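# Wash a plate in WASHER, then return it to N1

## Task

Take the plate from nest N1 and place it flat in the pocket of the WASHER carrier, between its locators; it may face either way. Release it and press the START key. Watch the lamp: success is amber followed by green. If the lamp instead turns dark and then red, or the plate turns out not to be properly seated, reseat it and press START once more. Afterwards bring the plate back to N1 and seat it there so that well A1 sits at the nest corner labelled A1. The plate must stay in place without the robot's help. Finish by opening the gripper and moving the arm away.

## Robot and tools

Robot: a single arm with a two-finger parallel gripper. Everything is given in the scene frame. Its origin is on the table top under the arm's base. +z is up, and +y lies to the left when you face along +x. The base may sit slightly tilted. The fingers point along the gripper's own +z axis and close along its y axis. end_effector_position is the point midway between the finger pads, roughly 1 cm short of the tips. Reported hand positions can be a little wrong, more so at long reach. Motions often finish a centimetre or more from the commanded pose, usually too low.

The pose row. Every motion command uses rows of 8 numbers in this order: x, y, z, qw, qx, qy, qz, opening. x, y, z are an absolute target position in metres in the scene frame, not an offset. qw..qz are an absolute target orientation as a unit quaternion, w first. opening runs from -1 (closed) to +1 (fully open, 0.094 m). To keep the current orientation, repeat your chosen quaternion in every row rather than copying the reported one, which may have drifted.

execute_actions(actions): actions is a list of actions. Each action is a table of 1 to 15 rows, one row per control step (1/30 s). If a table is shorter, its last row is held for the remaining steps of the 15. An empty list only returns the current state and images. An action is refused if its target lies more than 0.6 m from where the gripper was when that action began, measured along any gripper axis. If any action is malformed, or the first one fails that check against the last reported state, nothing runs. On each step the command is clipped to within 70 mm and 16 degrees of the measured pose. Position has priority over orientation. After an action the arm goes only as far as the last clipped pose, so a far target needs several actions.

move(target, speed, blocking): target is one 8-number row, an absolute pose as above. The gripper follows a straight path there, turning the shorter way. speed is the path's top speed in m/s, 0.002 to 0.5, default 0.25; rotation is capped at twice that in rad/s. A path lasts 0.5 to 10 s, and a longer one is cut short at 10 s. The opening is applied when the move starts. The path ignores obstacles; a fast contact, or a target placed well beyond the contact point, hits or presses harder. The arm trails the path and may overshoot the speed, especially near full stretch. With blocking=false you get a result after 0.5 s while motion continues. Poll with wait(0), and call wait or stop before sending another move or execute_actions.

wait(seconds): 0 to 10 s. The arm holds its last command, and any running move continues. stop(): brakes a running move; the arm needs some distance to halt, and the fingers are not stopped. zoom_image(camera, region): camera is cam_high, cam_low or cam_wrist (each 672x504). region is [x0, y0, x1, y1] in pixels from the top-left corner, at most 504x504. finished_scene(scene): pass the current scene number once the goal holds on its own. It cannot be undone.

Results. Each result has a state line with the gripper pose, camera images, and a Hand target line giving the pose the controller is driving toward. Joint positions and Joint velocities list waist, shoulder, elbow, wrist pitch, wrist yaw, wrist roll (rad, rad/s), then the finger-pad gap (m, m/s). The joint ranges in rad are: waist -2.618 to 3.054, shoulder 0.000 to 3.142, elbow 0.000 to 3.142, wrist pitch -1.571 to 1.571, wrist yaw -1.571 to 1.571, wrist roll -2.094 to 2.094. grip_measured gives the measured finger opening on the same -1..1 scale. Readings may be off by about 1 mm, consistently within a scene. execute_actions results also list positions at some steps, and HELD marks a step that was partly blocked. A "pose unreachable" line means the clearance check, which treats the mount under the base as part of the arm, altered or blocked the command. A move adds a "move:" line that ends with done (at rest near target), off_target, moving, held (last step blocked) or fault, plus the distance to target. limits=paced means the pose was clipped. limits=held means some steps were blocked; after such a block the arm may surge faster than speed. FAULT lines report stops. MOTOR HOT appears from 75 °C. At 90 °C an OVER-TEMPERATURE FAULT stops the arm for 10 s. At 100 °C the motors and gripper go limp and the arm drops. Holding loads produces heat, including while you are composing a reply, since the robot keeps its last command meanwhile.

Gripping. To hold something, command an opening about 0.03 below grip_measured; a smaller margin grips more gently. Pad force is roughly 50 to 62 N, and less on very thin parts.

Task notes. The washer has no plate sensor, so check seating yourself before pressing START. START is the leftmost key in the bottom row of the keypad. Press it with the fingertips at low speed. A1 is the well at the plate's cut-off corner. The bottle stand behind the washer is loose, so avoid it. Occasional disturbances may pull on a held part or push loose items. Never knock or place anything off the table. Avoid drops, slips, slamming and hard pushes. Approach slowly, lower in small steps, release, and lift clear.

Each tool is called after "Call:" as a command line: name --argument value for each argument, lists and objects as JSON in quotes; but a table of rows of numbers goes row by row, as --pt "numbers of a row", without its own name.

## Session

Call:
execute_actions --actions '[]'

Scene clock: 0.00 s.
end_effector_position=(+0.4696, +0.4668, +0.2013) grip_measured=+1.000 end_effector_quat_wxyz=(-0.239, +0.912, -0.092, +0.320)
Joint positions: [ 0.849  1.849  1.874 -0.383 -0.045 -2.077  0.094]
Joint velocities: [-0.012 -0.017  0.007 -0.051  0.037  0.007  0.   ]
Hand target: +0.471, +0.467, +0.213; -0.246, +0.908, -0.094, +0.325

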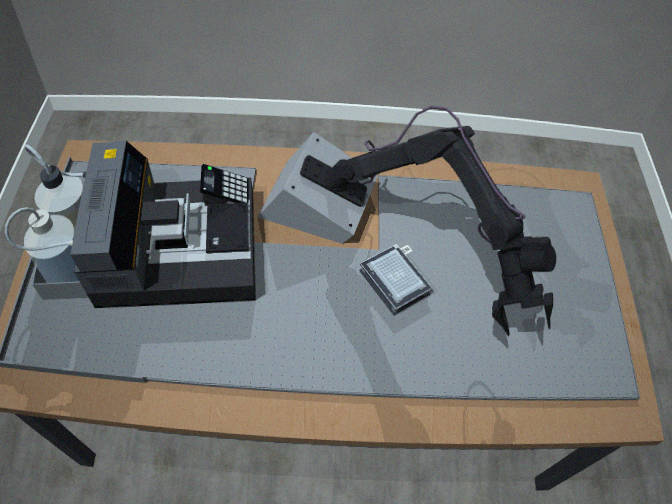

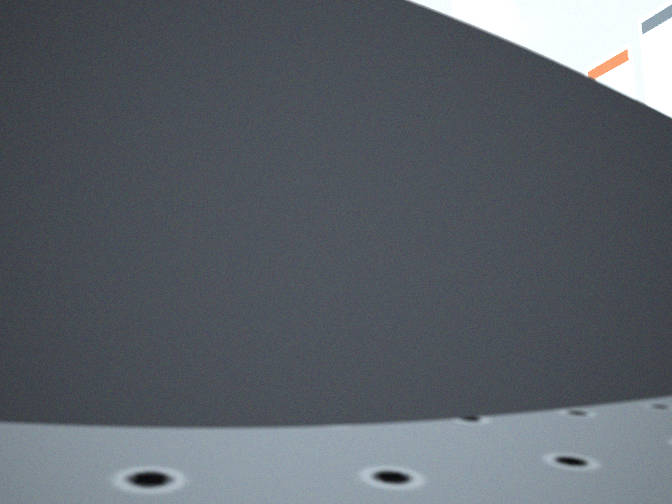

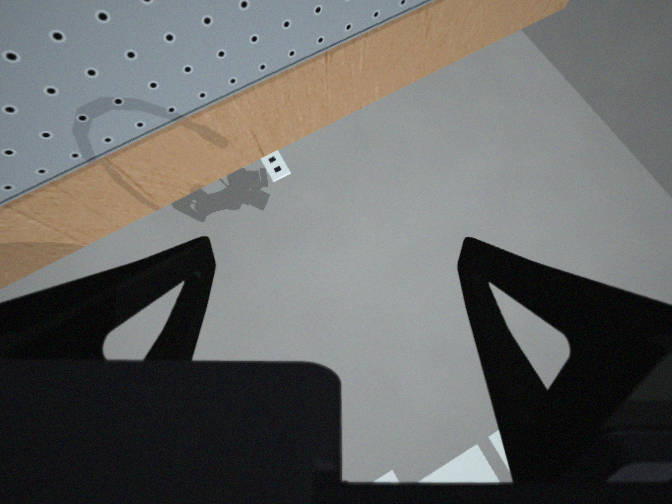

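Call:
zoom_image --camera "cam_high" --region '[340,225,460,325]'

Call:
zoom_image --camera "cam_high" --region '[130,150,290,310]'

Region (340, 225, 460, 325) of cam_high's 672x504 image, scaled by 4.200, with more detail than that image has.

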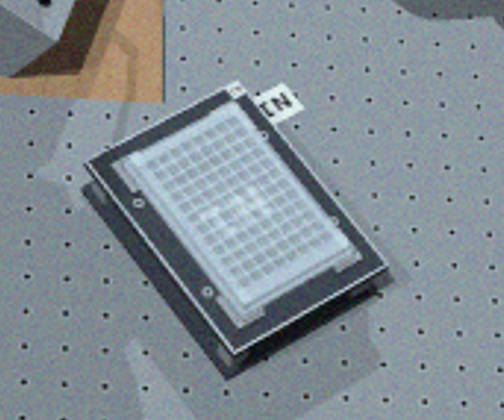

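Region (130, 150, 290, 310) of cam_high's 672x504 image, scaled by 3.150, with more detail than that image has.

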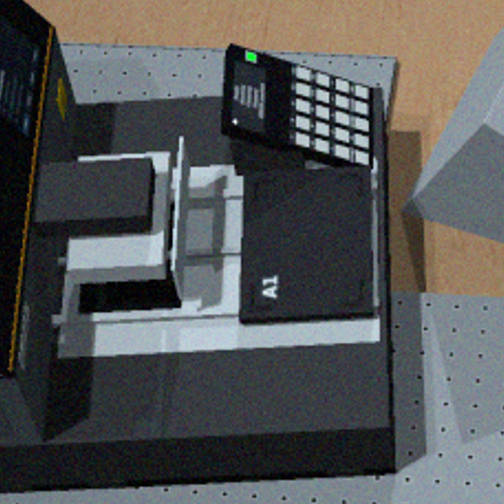

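Call:
move --target '[0.282,0.168,0.16,0,-0.284,0.959,0,1]' --speed 0.35

Scene clock: 18.60 s.
end_effector_position=(+0.2864, +0.1702, +0.1543) grip_measured=+1.000 end_effector_quat_wxyz=(-0.006, -0.293, +0.956, +0.000)
Joint positions: [ 0.348  1.444  1.202 -1.108 -0.426 -0.375  0.094]
Joint velocities: [-0.007 -0.007 -0.022  0.037  0.022  0.051  0.   ]
Hand target: +0.281, +0.169, +0.161; +0.000, -0.283, +0.959, +0.005
Off the commanded pose: 0.007 m, 1 deg.
move: done

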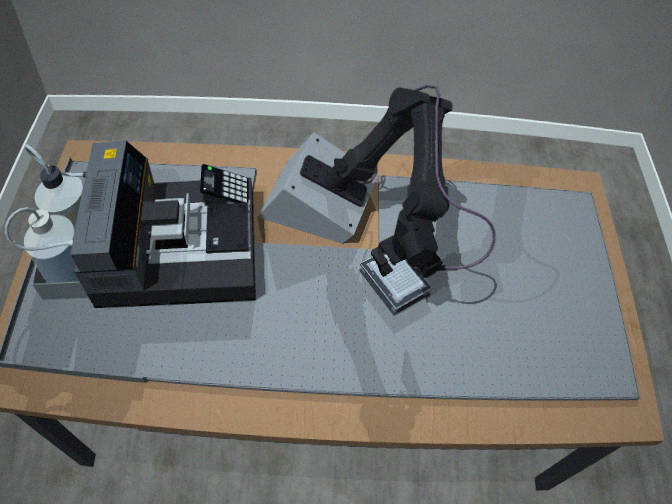

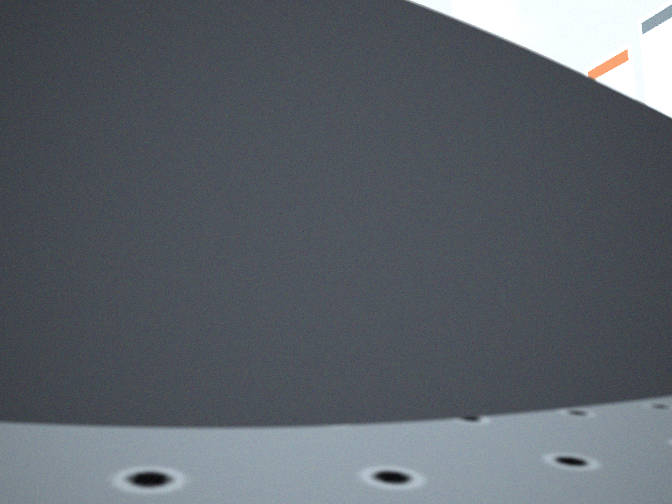

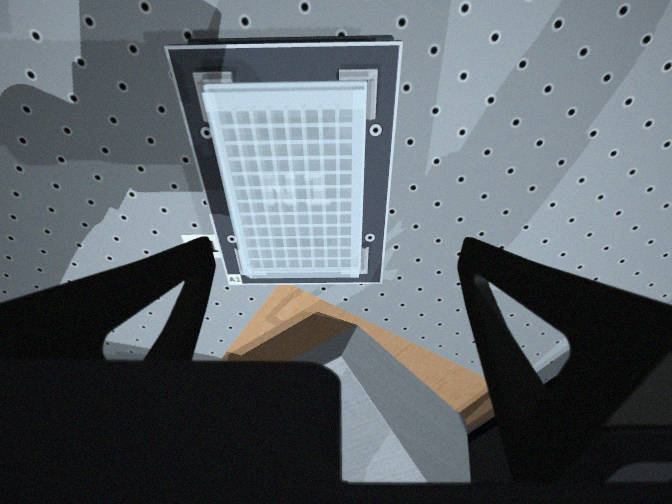

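Call:
zoom_image --camera "cam_wrist" --region '[150,30,420,300]'

Region (150, 30, 420, 300) of cam_wrist's 672x504 image, scaled by 1.867, with more detail than that image has.

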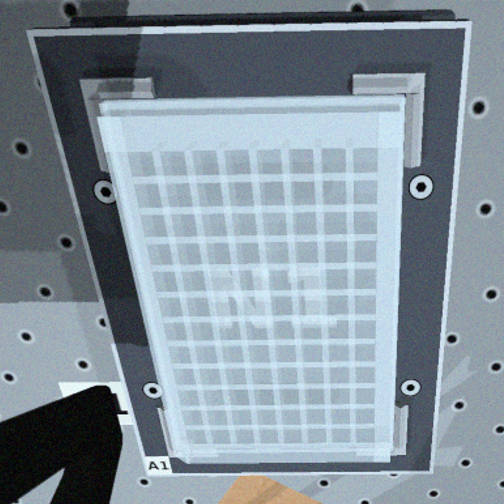

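Call:
execute_actions --actions '[[[0.280,0.172,0.156,0,-0.297,0.955,0,1],[0.277,0.175,0.152,0,-0.298,0.954,0,1],[0.274,0.178,0.148,0,-0.299,0.954,0,1],[0.271,0.181,0.144,0,-0.299,0.954,0,1],[0.268,0.183,0.140,0,-0.299,0.954,0,1],[0.266,0.185,0.136,0,-0.299,0.954,0,1],[0.264,0.186,0.132,0,-0.299,0.954,0,1],[0.263,0.1865,0.128,0,-0.299,0.954,0,1],[0.263,0.1865,0.124,0,-0.299,0.954,0,1],[0.263,0.1865,0.120,0,-0.299,0.954,0,1],[0.263,0.1865,0.116,0,-0.299,0.954,0,1],[0.263,0.1865,0.112,0,-0.299,0.954,0,1],[0.263,0.1865,0.108,0,-0.299,0.954,0,1],[0.263,0.1865,0.104,0,-0.299,0.954,0,1],[0.263,0.1865,0.100,0,-0.299,0.954,0,1]],[[0.263,0.1865,0.097,0,-0.299,0.954,0,1],[0.263,0.1865,0.094,0,-0.299,0.954,0,1],[0.263,0.1865,0.091,0,-0.299,0.954,0,1],[0.263,0.1865,0.088,0,-0.299,0.954,0,1],[0.263,0.1865,0.086,0,-0.299,0.954,0,1],[0.263,0.1865,0.084,0,-0.299,0.954,0,1],[0.263,0.1865,0.082,0,-0.299,0.954,0,1],[0.263,0.1865,0.080,0,-0.299,0.954,0,1],[0.263,0.1865,0.0785,0,-0.299,0.954,0,1]]]'

Scene clock: 39.37 s.
end_effector_position=(+0.2612, +0.1875, +0.0844) grip_measured=+1.000 end_effector_quat_wxyz=(-0.004, -0.302, +0.953, +0.002)
Joint positions: [ 0.543  1.438  0.958 -0.786 -0.379 -0.186  0.094]
Joint velocities: [ 0.007 -0.017 -0.002  0.154  0.007  0.051  0.   ]
Hand target: +0.263, +0.186, +0.079; -0.001, -0.299, +0.954, -0.000
Off the commanded pose: 0.006 m, 1 deg.
Step readings (end_effector_position; steps 1 to 15: 1st action; 16 to 30: 2nd action):
0: (+0.2862, +0.1706, +0.1543)
1: (+0.2862, +0.1706, +0.1543)
2: (+0.2859, +0.1708, +0.1535)
4: (+0.2803, +0.1731, +0.1487)
8: (+0.2605, +0.1821, +0.1327)
15: (+0.2533, +0.1840, +0.1108)
16: (+0.2536, +0.1845, +0.1082)
17: (+0.2539, +0.1852, +0.1060)
19: (+0.2547, +0.1865, +0.1017)
23: (+0.2573, +0.1878, +0.0926)
30: end_effector_position above

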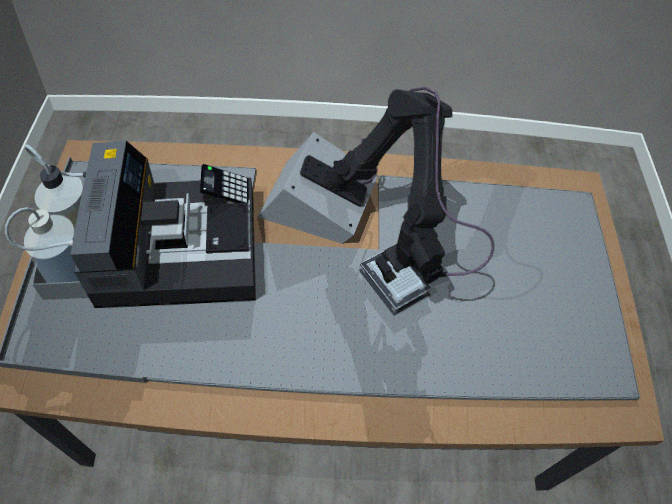

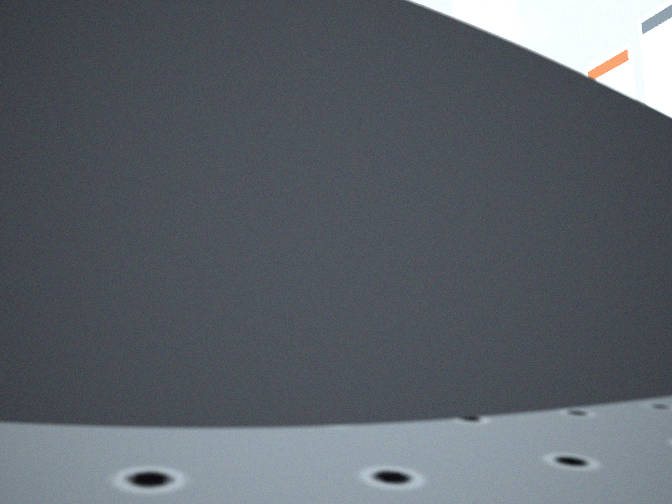

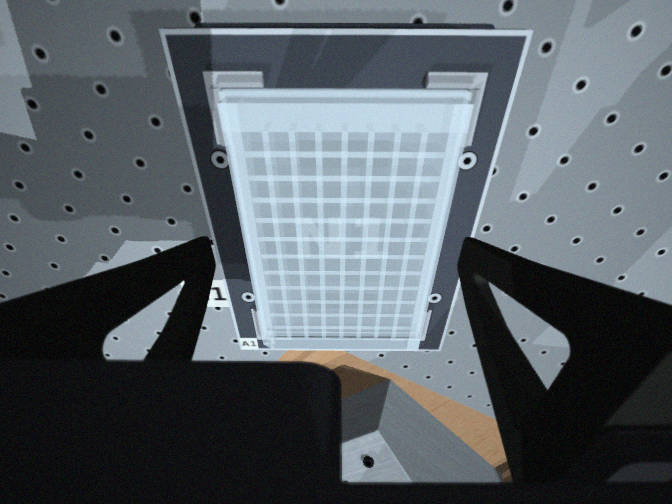

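Call:
execute_actions --actions '[[[0.2615,0.1825,0.0772,0,-0.299,0.954,0,1],[0.2615,0.1825,0.0759,0,-0.299,0.954,0,1],[0.2615,0.1825,0.0746,0,-0.299,0.954,0,1],[0.2615,0.1825,0.0733,0,-0.299,0.954,0,1],[0.2615,0.1825,0.072,0,-0.299,0.954,0,1],[0.2615,0.1825,0.0707,0,-0.299,0.954,0,1],[0.2615,0.1825,0.0694,0,-0.299,0.954,0,1],[0.2615,0.1825,0.0681,0,-0.299,0.954,0,1],[0.2615,0.1825,0.0668,0,-0.299,0.954,0,1],[0.2615,0.1825,0.0655,0,-0.299,0.954,0,1],[0.2615,0.1825,0.0642,0,-0.299,0.954,0,1],[0.2615,0.1825,0.0629,0,-0.299,0.954,0,1],[0.2615,0.1825,0.0616,0,-0.299,0.954,0,1],[0.2615,0.1825,0.0603,0,-0.299,0.954,0,1],[0.2615,0.1825,0.059,0,-0.299,0.954,0,1]],[[0.2615,0.1825,0.0578,0,-0.299,0.954,0,1],[0.2615,0.1825,0.0566,0,-0.299,0.954,0,1],[0.2615,0.1825,0.0555,0,-0.299,0.954,0,1]]]'

Scene clock: 49.77 s.
end_effector_position=(+0.2642, +0.1855, +0.0621) grip_measured=+1.000 end_effector_quat_wxyz=(+0.004, -0.302, +0.953, +0.003)
Joint positions: [ 0.564  1.479  0.905 -0.665 -0.371 -0.159  0.094]
Joint velocities: [0.012 0.002 0.027 0.022 0.051 0.022 0.   ]
Hand target: +0.261, +0.182, +0.056; -0.000, -0.299, +0.954, -0.000
Off the commanded pose: 0.008 m, 1 deg.
Step readings (end_effector_position; steps 1 to 15: 1st action; 16 to 30: 2nd action):
0: (+0.2646, +0.1888, +0.0844)
1: (+0.2647, +0.1887, +0.0841)
2: (+0.2645, +0.1883, +0.0834)
4: (+0.2632, +0.1869, +0.0816)
8: (+0.2618, +0.1850, +0.0788)
15: (+0.2619, +0.1851, +0.0691)
16: (+0.2617, +0.1848, +0.0675)
17: (+0.2615, +0.1848, +0.0661)
19: (+0.2613, +0.1845, +0.0636)
23: (+0.2624, +0.1848, +0.0621)
30: end_effector_position above

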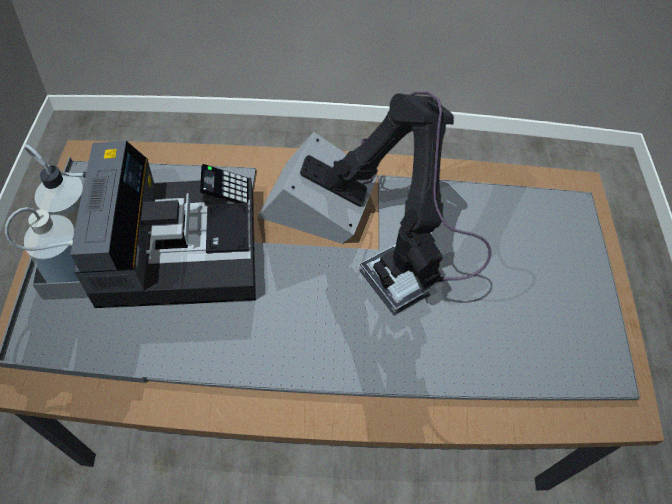

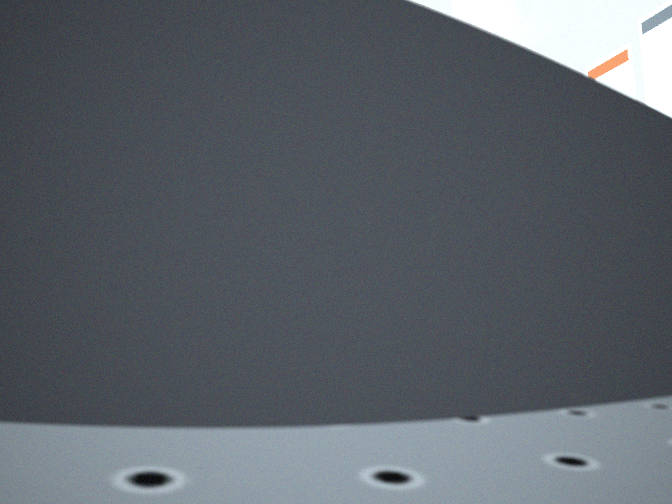

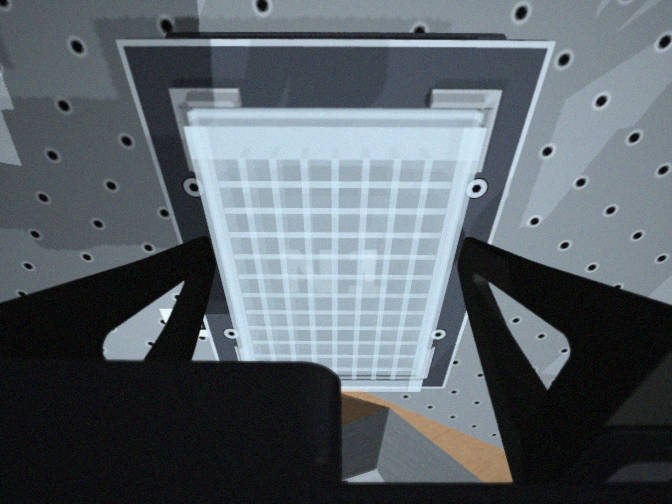

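Call:
execute_actions --actions '[[[0.261,0.182,0.055,0,-0.299,0.954,0,1],[0.2605,0.1817,0.0545,0,-0.299,0.954,0,1],[0.26,0.1814,0.054,0,-0.299,0.954,0,1],[0.2595,0.1811,0.0535,0,-0.299,0.954,0,1],[0.259,0.1808,0.053,0,-0.299,0.954,0,1],[0.2585,0.1805,0.0525,0,-0.299,0.954,0,1],[0.258,0.1802,0.052,0,-0.299,0.954,0,1],[0.258,0.18,0.0515,0,-0.299,0.954,0,1]]]'

Scene clock: 56.50 s.
end_effector_position=(+0.2619, +0.1830, +0.0586) grip_measured=+1.000 end_effector_quat_wxyz=(+0.004, -0.300, +0.954, +0.003)
Joint positions: [ 0.564  1.479  0.886 -0.647 -0.372 -0.156  0.094]
Joint velocities: [-0.002 -0.007 -0.007 -0.022 -0.066  0.051  0.   ]
Hand target: +0.258, +0.180, +0.052; -0.000, -0.299, +0.954, +0.000
Off the commanded pose: 0.009 m, 1 deg.
Step readings (end_effector_position):
0: (+0.2646, +0.1857, +0.0621)
1: (+0.2646, +0.1857, +0.0621)
2: (+0.2647, +0.1858, +0.0621)
4: (+0.2651, +0.1859, +0.0619)
8: (+0.2624, +0.1833, +0.0589)
15: end_effector_position above

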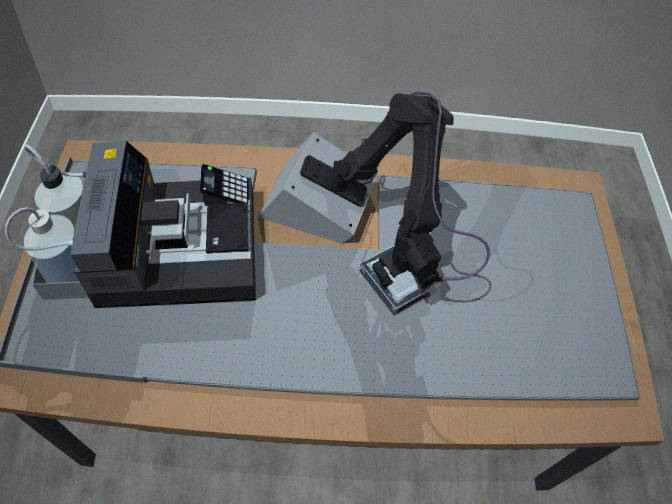

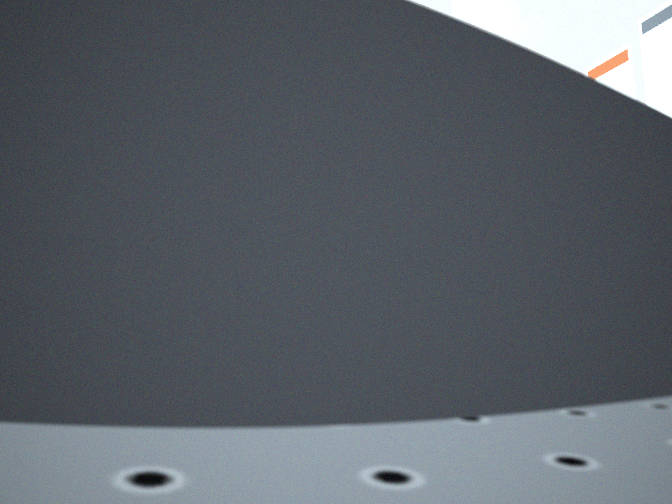

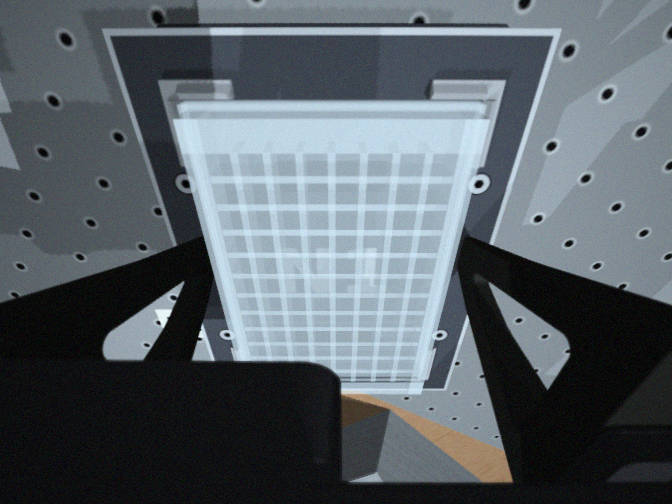

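Call:
execute_actions --actions '[[[0.259,0.181,0.053,0,-0.299,0.954,0,0.96],[0.259,0.181,0.053,0,-0.299,0.954,0,0.93],[0.259,0.181,0.053,0,-0.299,0.954,0,0.90],[0.259,0.181,0.053,0,-0.299,0.954,0,0.88],[0.259,0.181,0.053,0,-0.299,0.954,0,0.86],[0.259,0.181,0.053,0,-0.299,0.954,0,0.84],[0.259,0.181,0.053,0,-0.299,0.954,0,0.825],[0.259,0.181,0.053,0,-0.299,0.954,0,0.81],[0.259,0.181,0.053,0,-0.299,0.954,0,0.80],[0.259,0.181,0.053,0,-0.299,0.954,0,0.79],[0.259,0.181,0.053,0,-0.299,0.954,0,0.78],[0.259,0.181,0.053,0,-0.299,0.954,0,0.77],[0.259,0.181,0.053,0,-0.299,0.954,0,0.76],[0.259,0.181,0.053,0,-0.299,0.954,0,0.75],[0.259,0.181,0.053,0,-0.299,0.954,0,0.745]]]'

Scene clock: 63.23 s.
end_effector_position=(+0.2615, +0.1836, +0.0584) grip_measured=+0.786 end_effector_quat_wxyz=(+0.003, -0.301, +0.954, +0.004)
Joint positions: [ 0.566  1.479  0.886 -0.647 -0.373 -0.156  0.084]
Joint velocities: [ 0.012  0.012  0.007 -0.022 -0.081  0.022 -0.   ]
Hand target: +0.259, +0.181, +0.053; -0.000, -0.299, +0.954, -0.000
Off the commanded pose: 0.007 m, 1 deg.
Step readings (end_effector_position):
0: (+0.2619, +0.1830, +0.0586)
1: (+0.2618, +0.1832, +0.0586)
2: (+0.2618, +0.1833, +0.0586)
4: (+0.2618, +0.1833, +0.0586)
8: (+0.2615, +0.1837, +0.0584)
15: end_effector_position above

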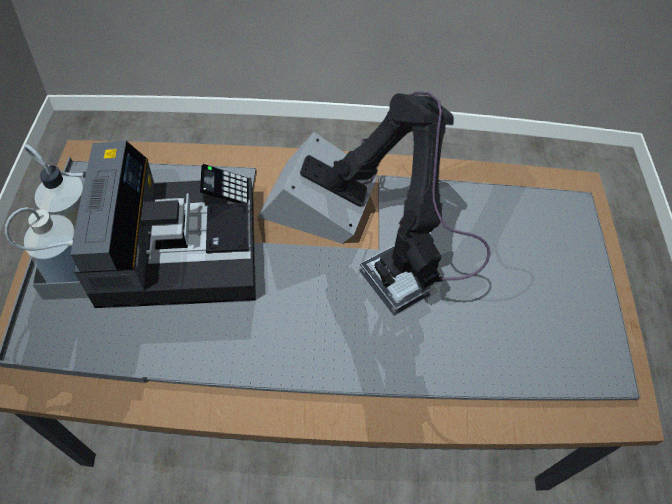

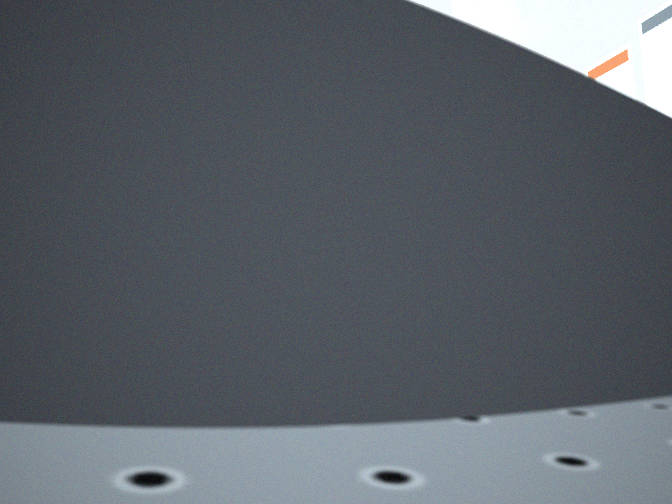

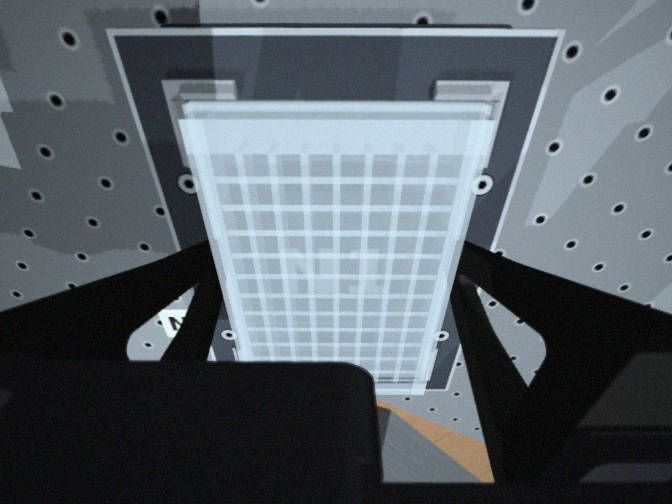

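Call:
execute_actions --actions '[[[0.262,0.184,0.057,0.003,-0.301,0.954,0.004,0.745],[0.263,0.1847,0.061,0.003,-0.301,0.954,0.004,0.745],[0.2635,0.185,0.064,0.003,-0.301,0.954,0.004,0.745],[0.2635,0.185,0.067,0.003,-0.301,0.954,0.004,0.745],[0.2635,0.185,0.069,0.003,-0.301,0.954,0.004,0.745],[0.2635,0.185,0.071,0.003,-0.301,0.954,0.004,0.745],[0.2635,0.185,0.073,0.003,-0.301,0.954,0.004,0.745],[0.2635,0.185,0.075,0.003,-0.301,0.954,0.004,0.745],[0.2635,0.185,0.077,0.003,-0.301,0.954,0.004,0.745],[0.2635,0.185,0.079,0.003,-0.301,0.954,0.004,0.745],[0.2635,0.185,0.081,0.003,-0.301,0.954,0.004,0.745],[0.2635,0.185,0.083,0.003,-0.301,0.954,0.004,0.745],[0.2635,0.185,0.086,0.003,-0.301,0.954,0.004,0.745],[0.2635,0.185,0.089,0.003,-0.301,0.954,0.004,0.745],[0.2635,0.185,0.092,0.003,-0.301,0.954,0.004,0.745]],[[0.2635,0.185,0.096,0,-0.301,0.954,0,0.745],[0.2635,0.185,0.100,0,-0.301,0.954,0,0.745],[0.264,0.185,0.104,0,-0.301,0.954,0,0.745],[0.265,0.185,0.108,0,-0.301,0.954,0,0.745],[0.266,0.185,0.112,0,-0.301,0.954,0,0.745],[0.267,0.184,0.116,0,-0.301,0.954,0,0.745],[0.269,0.183,0.120,0,-0.298,0.955,0,0.745],[0.271,0.182,0.124,0,-0.295,0.956,0,0.745],[0.273,0.180,0.128,0,-0.292,0.956,0,0.745],[0.275,0.178,0.132,0,-0.289,0.957,0,0.745],[0.277,0.176,0.136,0,-0.286,0.958,0,0.745],[0.279,0.173,0.140,0,-0.283,0.959,0,0.745],[0.281,0.170,0.144,0,-0.280,0.96,0,0.745],[0.283,0.167,0.148,0,-0.277,0.961,0,0.745],[0.285,0.164,0.152,0,-0.274,0.962,0,0.745]]]'

Call:
move --target '[0.33,-0.05,0.2,0,-0.1,0.995,0,0.745]' --speed 0.18

Scene clock: 72.70 s.
end_effector_position=(+0.2834, +0.1683, +0.1309) grip_measured=+0.786 end_effector_quat_wxyz=(+0.006, -0.272, +0.962, -0.006)
Joint positions: [ 0.389  1.428  1.098 -0.976 -0.404 -0.277  0.084]
Joint velocities: [-0.525 -0.022  0.413 -0.52  -0.139 -0.33   0.   ]
Hand target: +0.285, +0.166, +0.150; +0.005, -0.273, +0.962, -0.000
Off the commanded pose: 0.022 m, 1 deg.
Step readings (end_effector_position; steps 1 to 15: 1st action; 16 to 30: 2nd action):
0: (+0.2615, +0.1836, +0.0584)
1: (+0.2615, +0.1836, +0.0584)
2: (+0.2615, +0.1836, +0.0584)
4: (+0.2612, +0.1836, +0.0584)
8: (+0.2610, +0.1838, +0.0595)
15: (+0.2576, +0.1805, +0.0686)
16: (+0.2567, +0.1800, +0.0714)
17: (+0.2566, +0.1800, +0.0746)
19: (+0.2579, +0.1806, +0.0820)
23: (+0.2655, +0.1811, +0.0991)
30: end_effector_position above

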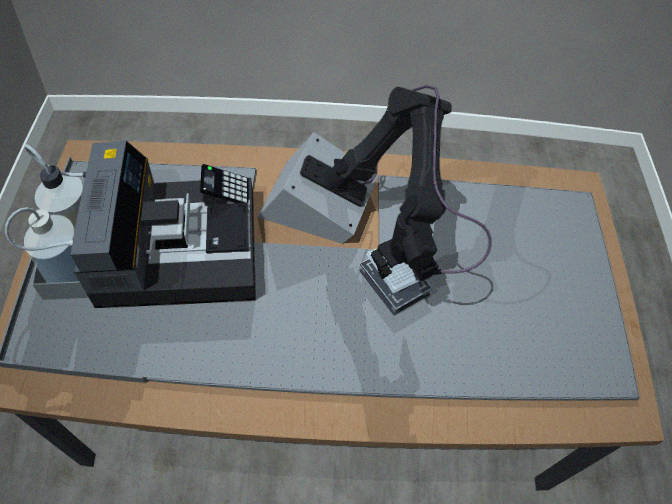

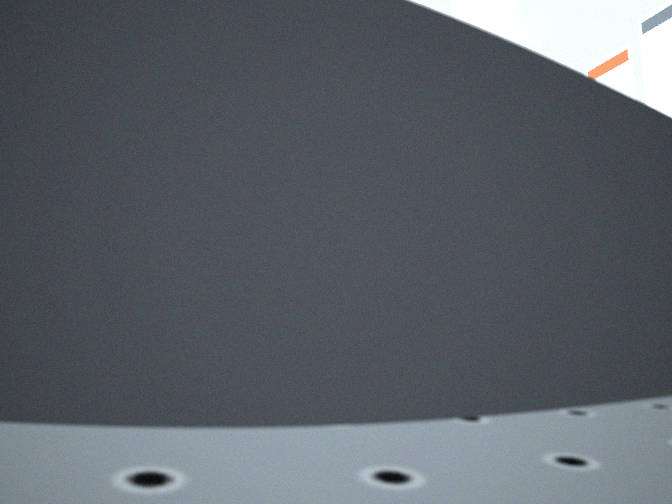

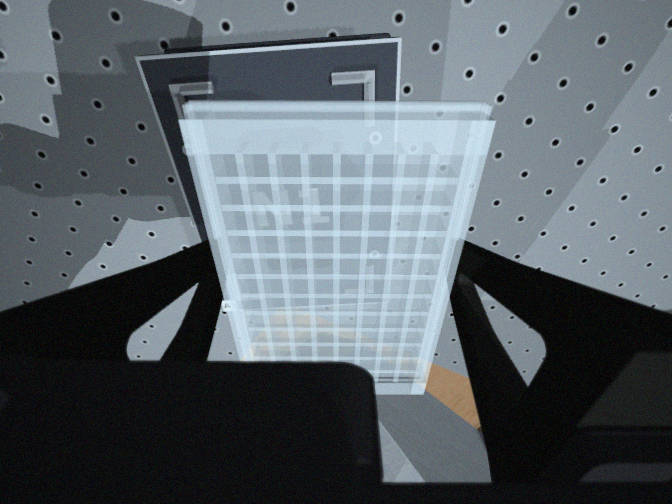

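Scene clock: 74.60 s.
end_effector_position=(+0.3266, -0.0434, +0.1917) grip_measured=+0.786 end_effector_quat_wxyz=(-0.006, -0.098, +0.995, +0.006)
Joint positions: [-0.347  1.87   1.442 -1.277 -0.471 -0.753  0.084]
Joint velocities: [ 0.002 -0.017  0.002  0.022  0.051  0.037  0.   ]
Hand target: +0.332, -0.047, +0.200; +0.003, -0.100, +0.995, +0.002
Off the commanded pose: 0.011 m, 1 deg.
move: off_target

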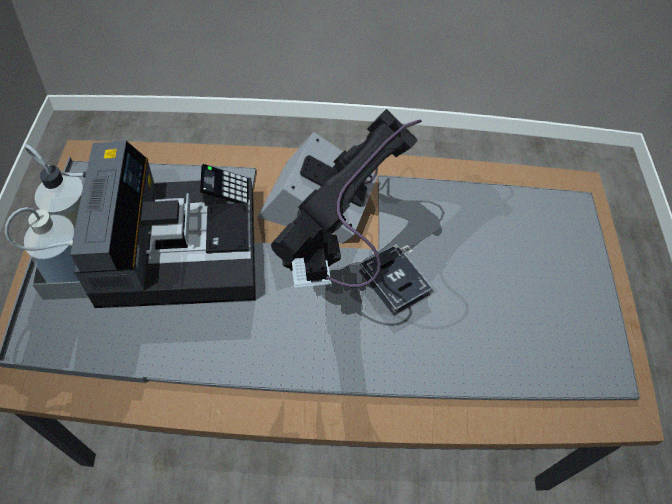

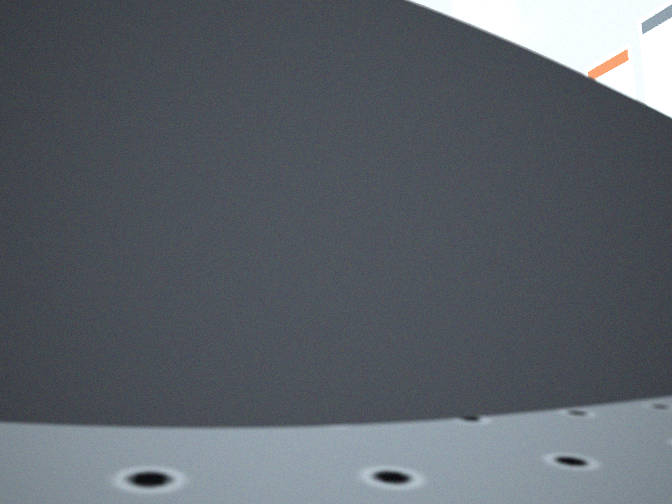

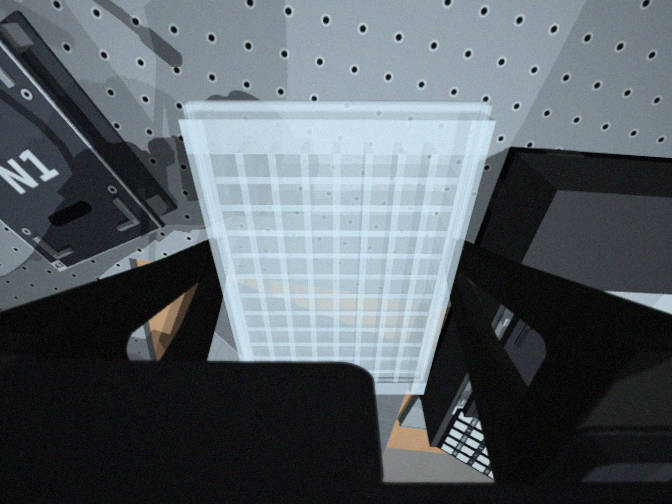

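Call:
move --target '[0.165,-0.272,0.19,0,0,1,0,0.745]' --speed 0.18

Scene clock: 82.17 s.
end_effector_position=(+0.1656, -0.2628, +0.1825) grip_measured=+0.786 end_effector_quat_wxyz=(-0.003, +0.005, +1.000, +0.012)
Joint positions: [-1.026  2.288  1.515 -1.215 -0.293 -1.255  0.084]
Joint velocities: [-0.007  0.002 -0.007 -0.022  0.051 -0.022 -0.   ]
Hand target: +0.168, -0.271, +0.190; +0.003, -0.000, +1.000, +0.001
Off the commanded pose: 0.012 m, 2 deg.
move: off_target

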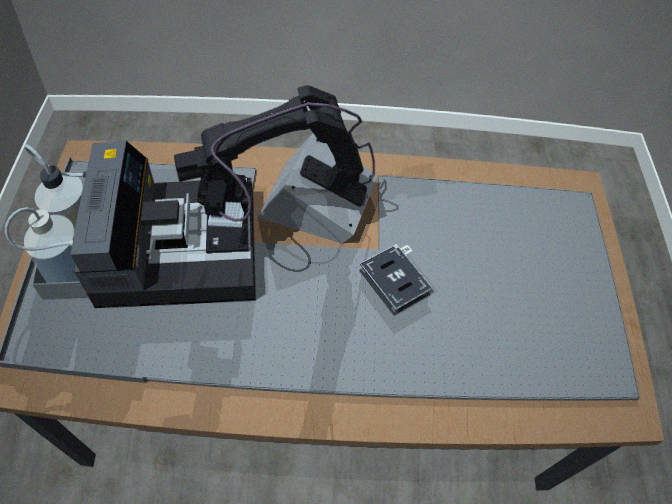

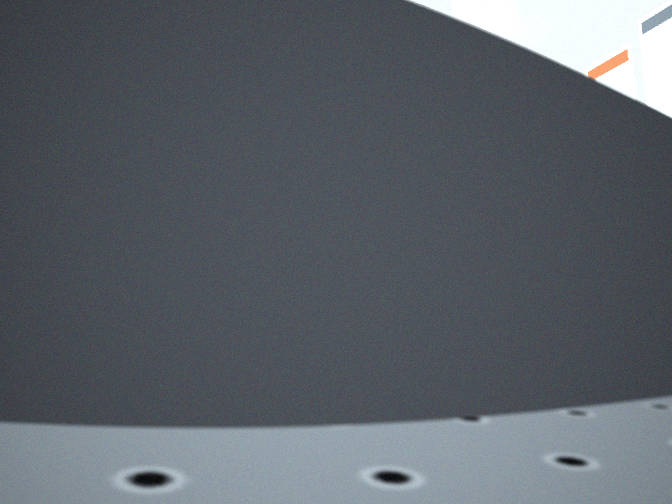

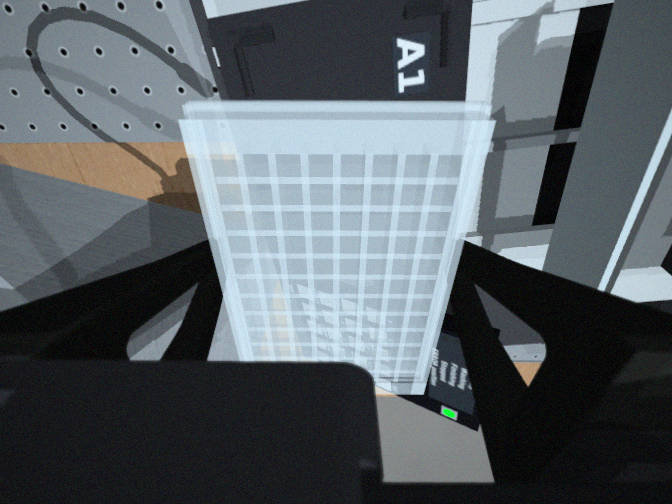

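Call:
zoom_image --camera "cam_wrist" --region '[180,0,500,120]'

Region (180, 0, 500, 120) of cam_wrist's 672x504 image, scaled by 1.575, with more detail than that image has; it fills the top 189 rows of this view, and the rest is white.

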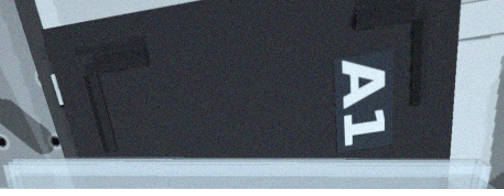

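Call:
execute_actions --actions '[[[0.169,-0.270,0.187,0,-0.01,1,0,0.745],[0.171,-0.270,0.184,0,-0.02,1,0,0.745],[0.173,-0.270,0.181,0,-0.03,1,0,0.745],[0.175,-0.270,0.178,0,-0.04,0.999,0,0.745],[0.177,-0.2695,0.175,0,-0.05,0.999,0,0.745],[0.179,-0.269,0.172,0,-0.058,0.998,0,0.745],[0.18,-0.269,0.169,0,-0.061,0.998,0,0.745],[0.18,-0.269,0.166,0,-0.061,0.998,0,0.745],[0.18,-0.269,0.163,0,-0.061,0.998,0,0.745],[0.18,-0.269,0.160,0,-0.061,0.998,0,0.745],[0.18,-0.269,0.157,0,-0.061,0.998,0,0.745],[0.18,-0.269,0.154,0,-0.061,0.998,0,0.745],[0.18,-0.269,0.151,0,-0.061,0.998,0,0.745],[0.18,-0.269,0.148,0,-0.061,0.998,0,0.745],[0.18,-0.269,0.145,0,-0.061,0.998,0,0.745]],[[0.18,-0.269,0.142,0,-0.061,0.998,0,0.745],[0.18,-0.269,0.139,0,-0.061,0.998,0,0.745],[0.18,-0.269,0.137,0,-0.061,0.998,0,0.745],[0.18,-0.269,0.135,0,-0.061,0.998,0,0.745],[0.18,-0.269,0.133,0,-0.061,0.998,0,0.745],[0.18,-0.269,0.131,0,-0.061,0.998,0,0.745],[0.18,-0.269,0.129,0,-0.061,0.998,0,0.745],[0.18,-0.269,0.1275,0,-0.061,0.998,0,0.745]]]'

Scene clock: 96.93 s.
end_effector_position=(+0.1784, -0.2704, +0.1332) grip_measured=+0.786 end_effector_quat_wxyz=(-0.007, -0.065, +0.998, -0.003)
Joint positions: [-0.955  2.337  1.408 -1.009 -0.302 -1.316  0.084]
Joint velocities: [-0.002 -0.007  0.007  0.081 -0.022 -0.037 -0.001]
Hand target: +0.180, -0.269, +0.128; -0.000, -0.061, +0.998, -0.000
Off the commanded pose: 0.006 m, 1 deg.
Step readings (end_effector_position; steps 1 to 15: 1st action; 16 to 30: 2nd action):
0: (+0.1656, -0.2628, +0.1825)
1: (+0.1655, -0.2628, +0.1825)
2: (+0.1656, -0.2629, +0.1825)
4: (+0.1667, -0.2637, +0.1821)
8: (+0.1748, -0.2663, +0.1794)
15: (+0.1791, -0.2663, +0.1604)
16: (+0.1782, -0.2661, +0.1565)
17: (+0.1772, -0.2660, +0.1526)
19: (+0.1758, -0.2657, +0.1455)
23: (+0.1756, -0.2665, +0.1361)
30: end_effector_position above

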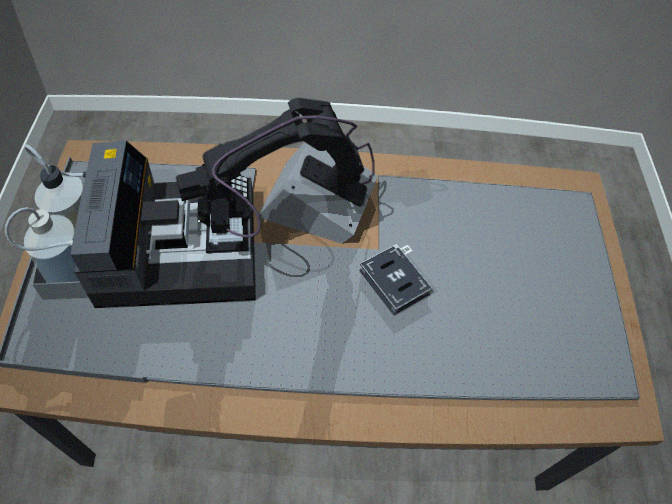

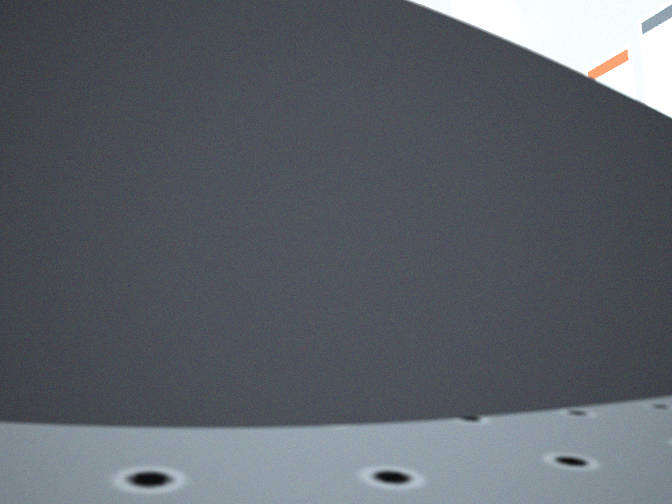

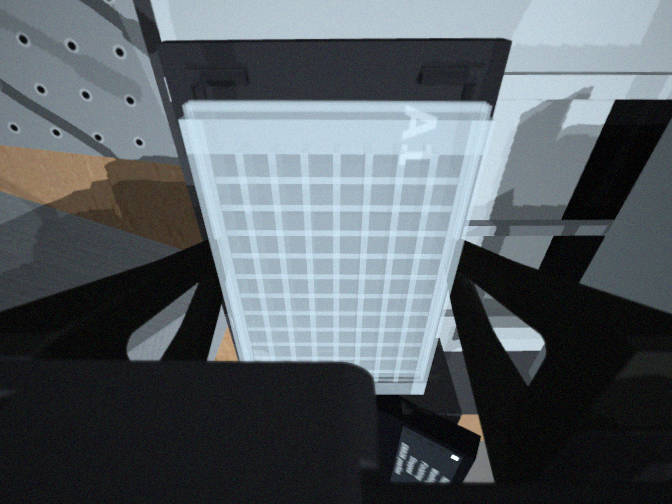

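Call:
zoom_image --camera "cam_wrist" --region '[140,20,540,140]'

Call:
execute_actions --actions '[]'

Region (140, 20, 540, 140) of cam_wrist's 672x504 image, scaled by 1.260, with more detail than that image has; it fills the top 151 rows of this view, and the rest is white.

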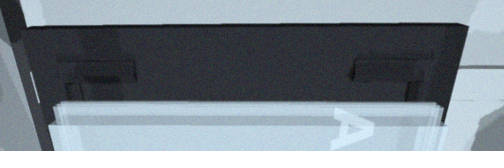

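Scene clock: 98.03 s.
end_effector_position=(+0.1791, -0.2721, +0.1332) grip_measured=+0.786 end_effector_quat_wxyz=(-0.006, -0.066, +0.998, -0.007)
Joint positions: [-0.955  2.337  1.408 -1.001 -0.303 -1.316  0.084]
Joint velocities: [-0.012 -0.012  0.017 -0.037 -0.022 -0.037 -0.001]
Hand target: +0.180, -0.269, +0.128; -0.000, -0.061, +0.998, -0.000
Off the commanded pose: 0.007 m, 1 deg.

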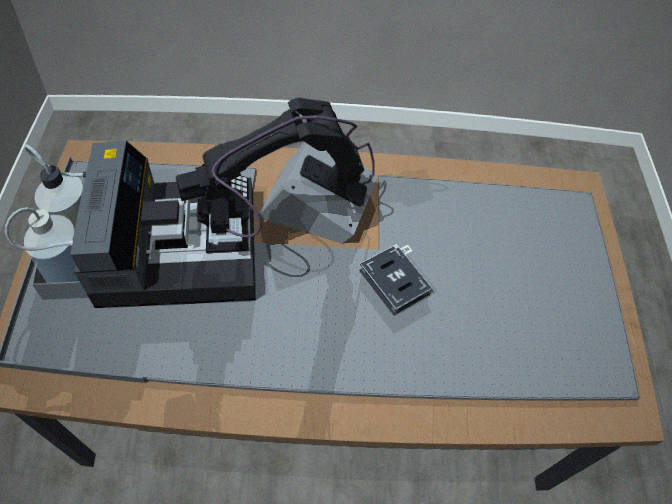

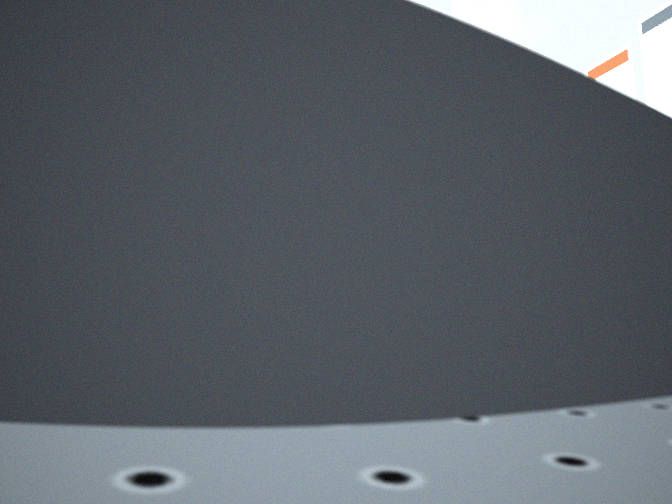

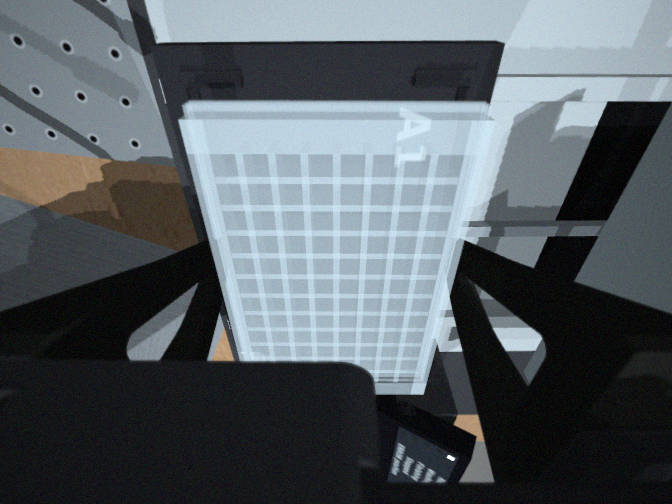

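Call:
execute_actions --actions '[[[0.1805,-0.2685,0.1263,0,-0.066,0.998,0,0.745],[0.1805,-0.2685,0.1251,0,-0.066,0.998,0,0.745],[0.1805,-0.2685,0.1239,0,-0.066,0.998,0,0.745],[0.1805,-0.2685,0.1227,0,-0.066,0.998,0,0.745],[0.1805,-0.2685,0.1215,0,-0.066,0.998,0,0.745],[0.1805,-0.2685,0.1203,0,-0.066,0.998,0,0.745],[0.1805,-0.2685,0.1191,0,-0.066,0.998,0,0.745],[0.1805,-0.2685,0.1179,0,-0.066,0.998,0,0.745],[0.1805,-0.2685,0.1167,0,-0.066,0.998,0,0.745],[0.1805,-0.2685,0.1155,0,-0.066,0.998,0,0.745],[0.1805,-0.2685,0.1143,0,-0.066,0.998,0,0.745],[0.1805,-0.2685,0.1132,0,-0.066,0.998,0,0.745],[0.1805,-0.2685,0.1121,0,-0.066,0.998,0,0.745],[0.1805,-0.2685,0.111,0,-0.066,0.998,0,0.745],[0.1805,-0.2685,0.110,0,-0.066,0.998,0,0.745]],[[0.1805,-0.2685,0.109,0,-0.066,0.998,0,0.745]]]'

Scene clock: 119.37 s.
end_effector_position=(+0.1789, -0.2704, +0.1149) grip_measured=+0.786 end_effector_quat_wxyz=(-0.007, -0.070, +0.998, -0.004)
Joint positions: [-0.938  2.358  1.366 -0.94  -0.309 -1.31   0.084]
Joint velocities: [ 0.002 -0.002 -0.017 -0.095  0.007  0.007 -0.001]
Hand target: +0.180, -0.268, +0.109; -0.000, -0.066, +0.998, +0.000
Off the commanded pose: 0.006 m, 1 deg.
Step readings (end_effector_position; steps 1 to 15: 1st action; 16 to 30: 2nd action):
0: (+0.1791, -0.2721, +0.1332)
1: (+0.1792, -0.2722, +0.1332)
2: (+0.1793, -0.2724, +0.1332)
4: (+0.1798, -0.2733, +0.1332)
8: (+0.1797, -0.2723, +0.1294)
15: (+0.1797, -0.2704, +0.1201)
16: (+0.1794, -0.2703, +0.1186)
17: (+0.1792, -0.2703, +0.1172)
19: (+0.1788, -0.2702, +0.1154)
23: (+0.1789, -0.2704, +0.1149)
30: end_effector_position above

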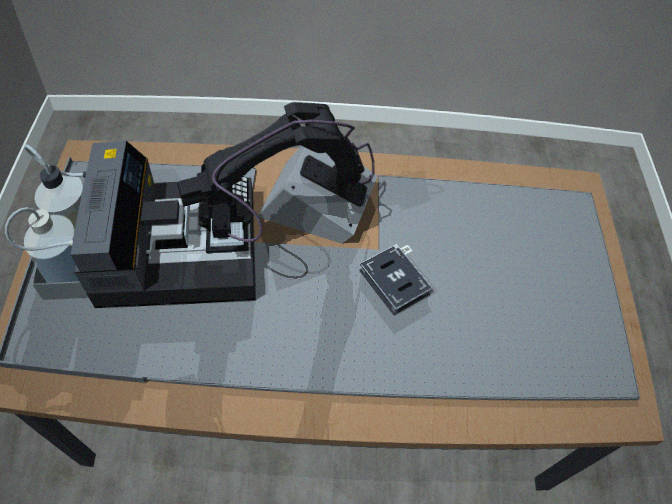

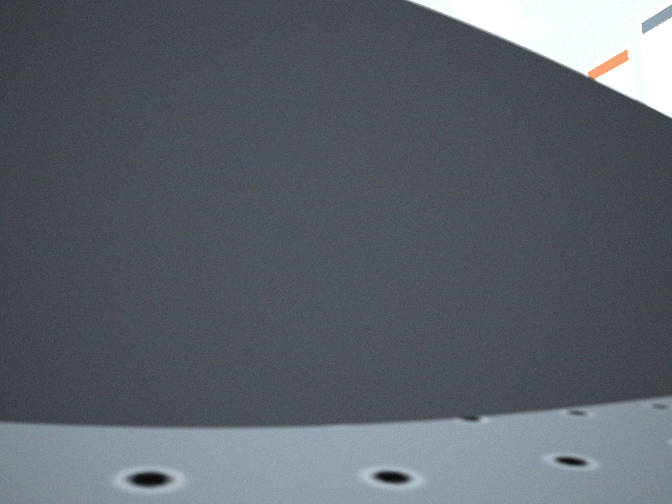

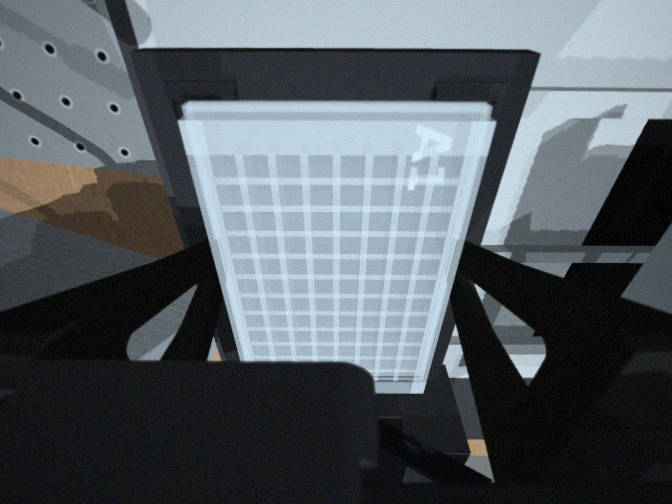

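Call:
zoom_image --camera "cam_wrist" --region '[120,30,560,150]'

Region (120, 30, 560, 150) of cam_wrist's 672x504 image, scaled by 1.145, with more detail than that image has; it fills the top 137 rows of this view, and the rest is white.

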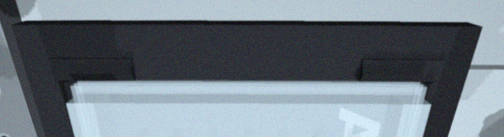

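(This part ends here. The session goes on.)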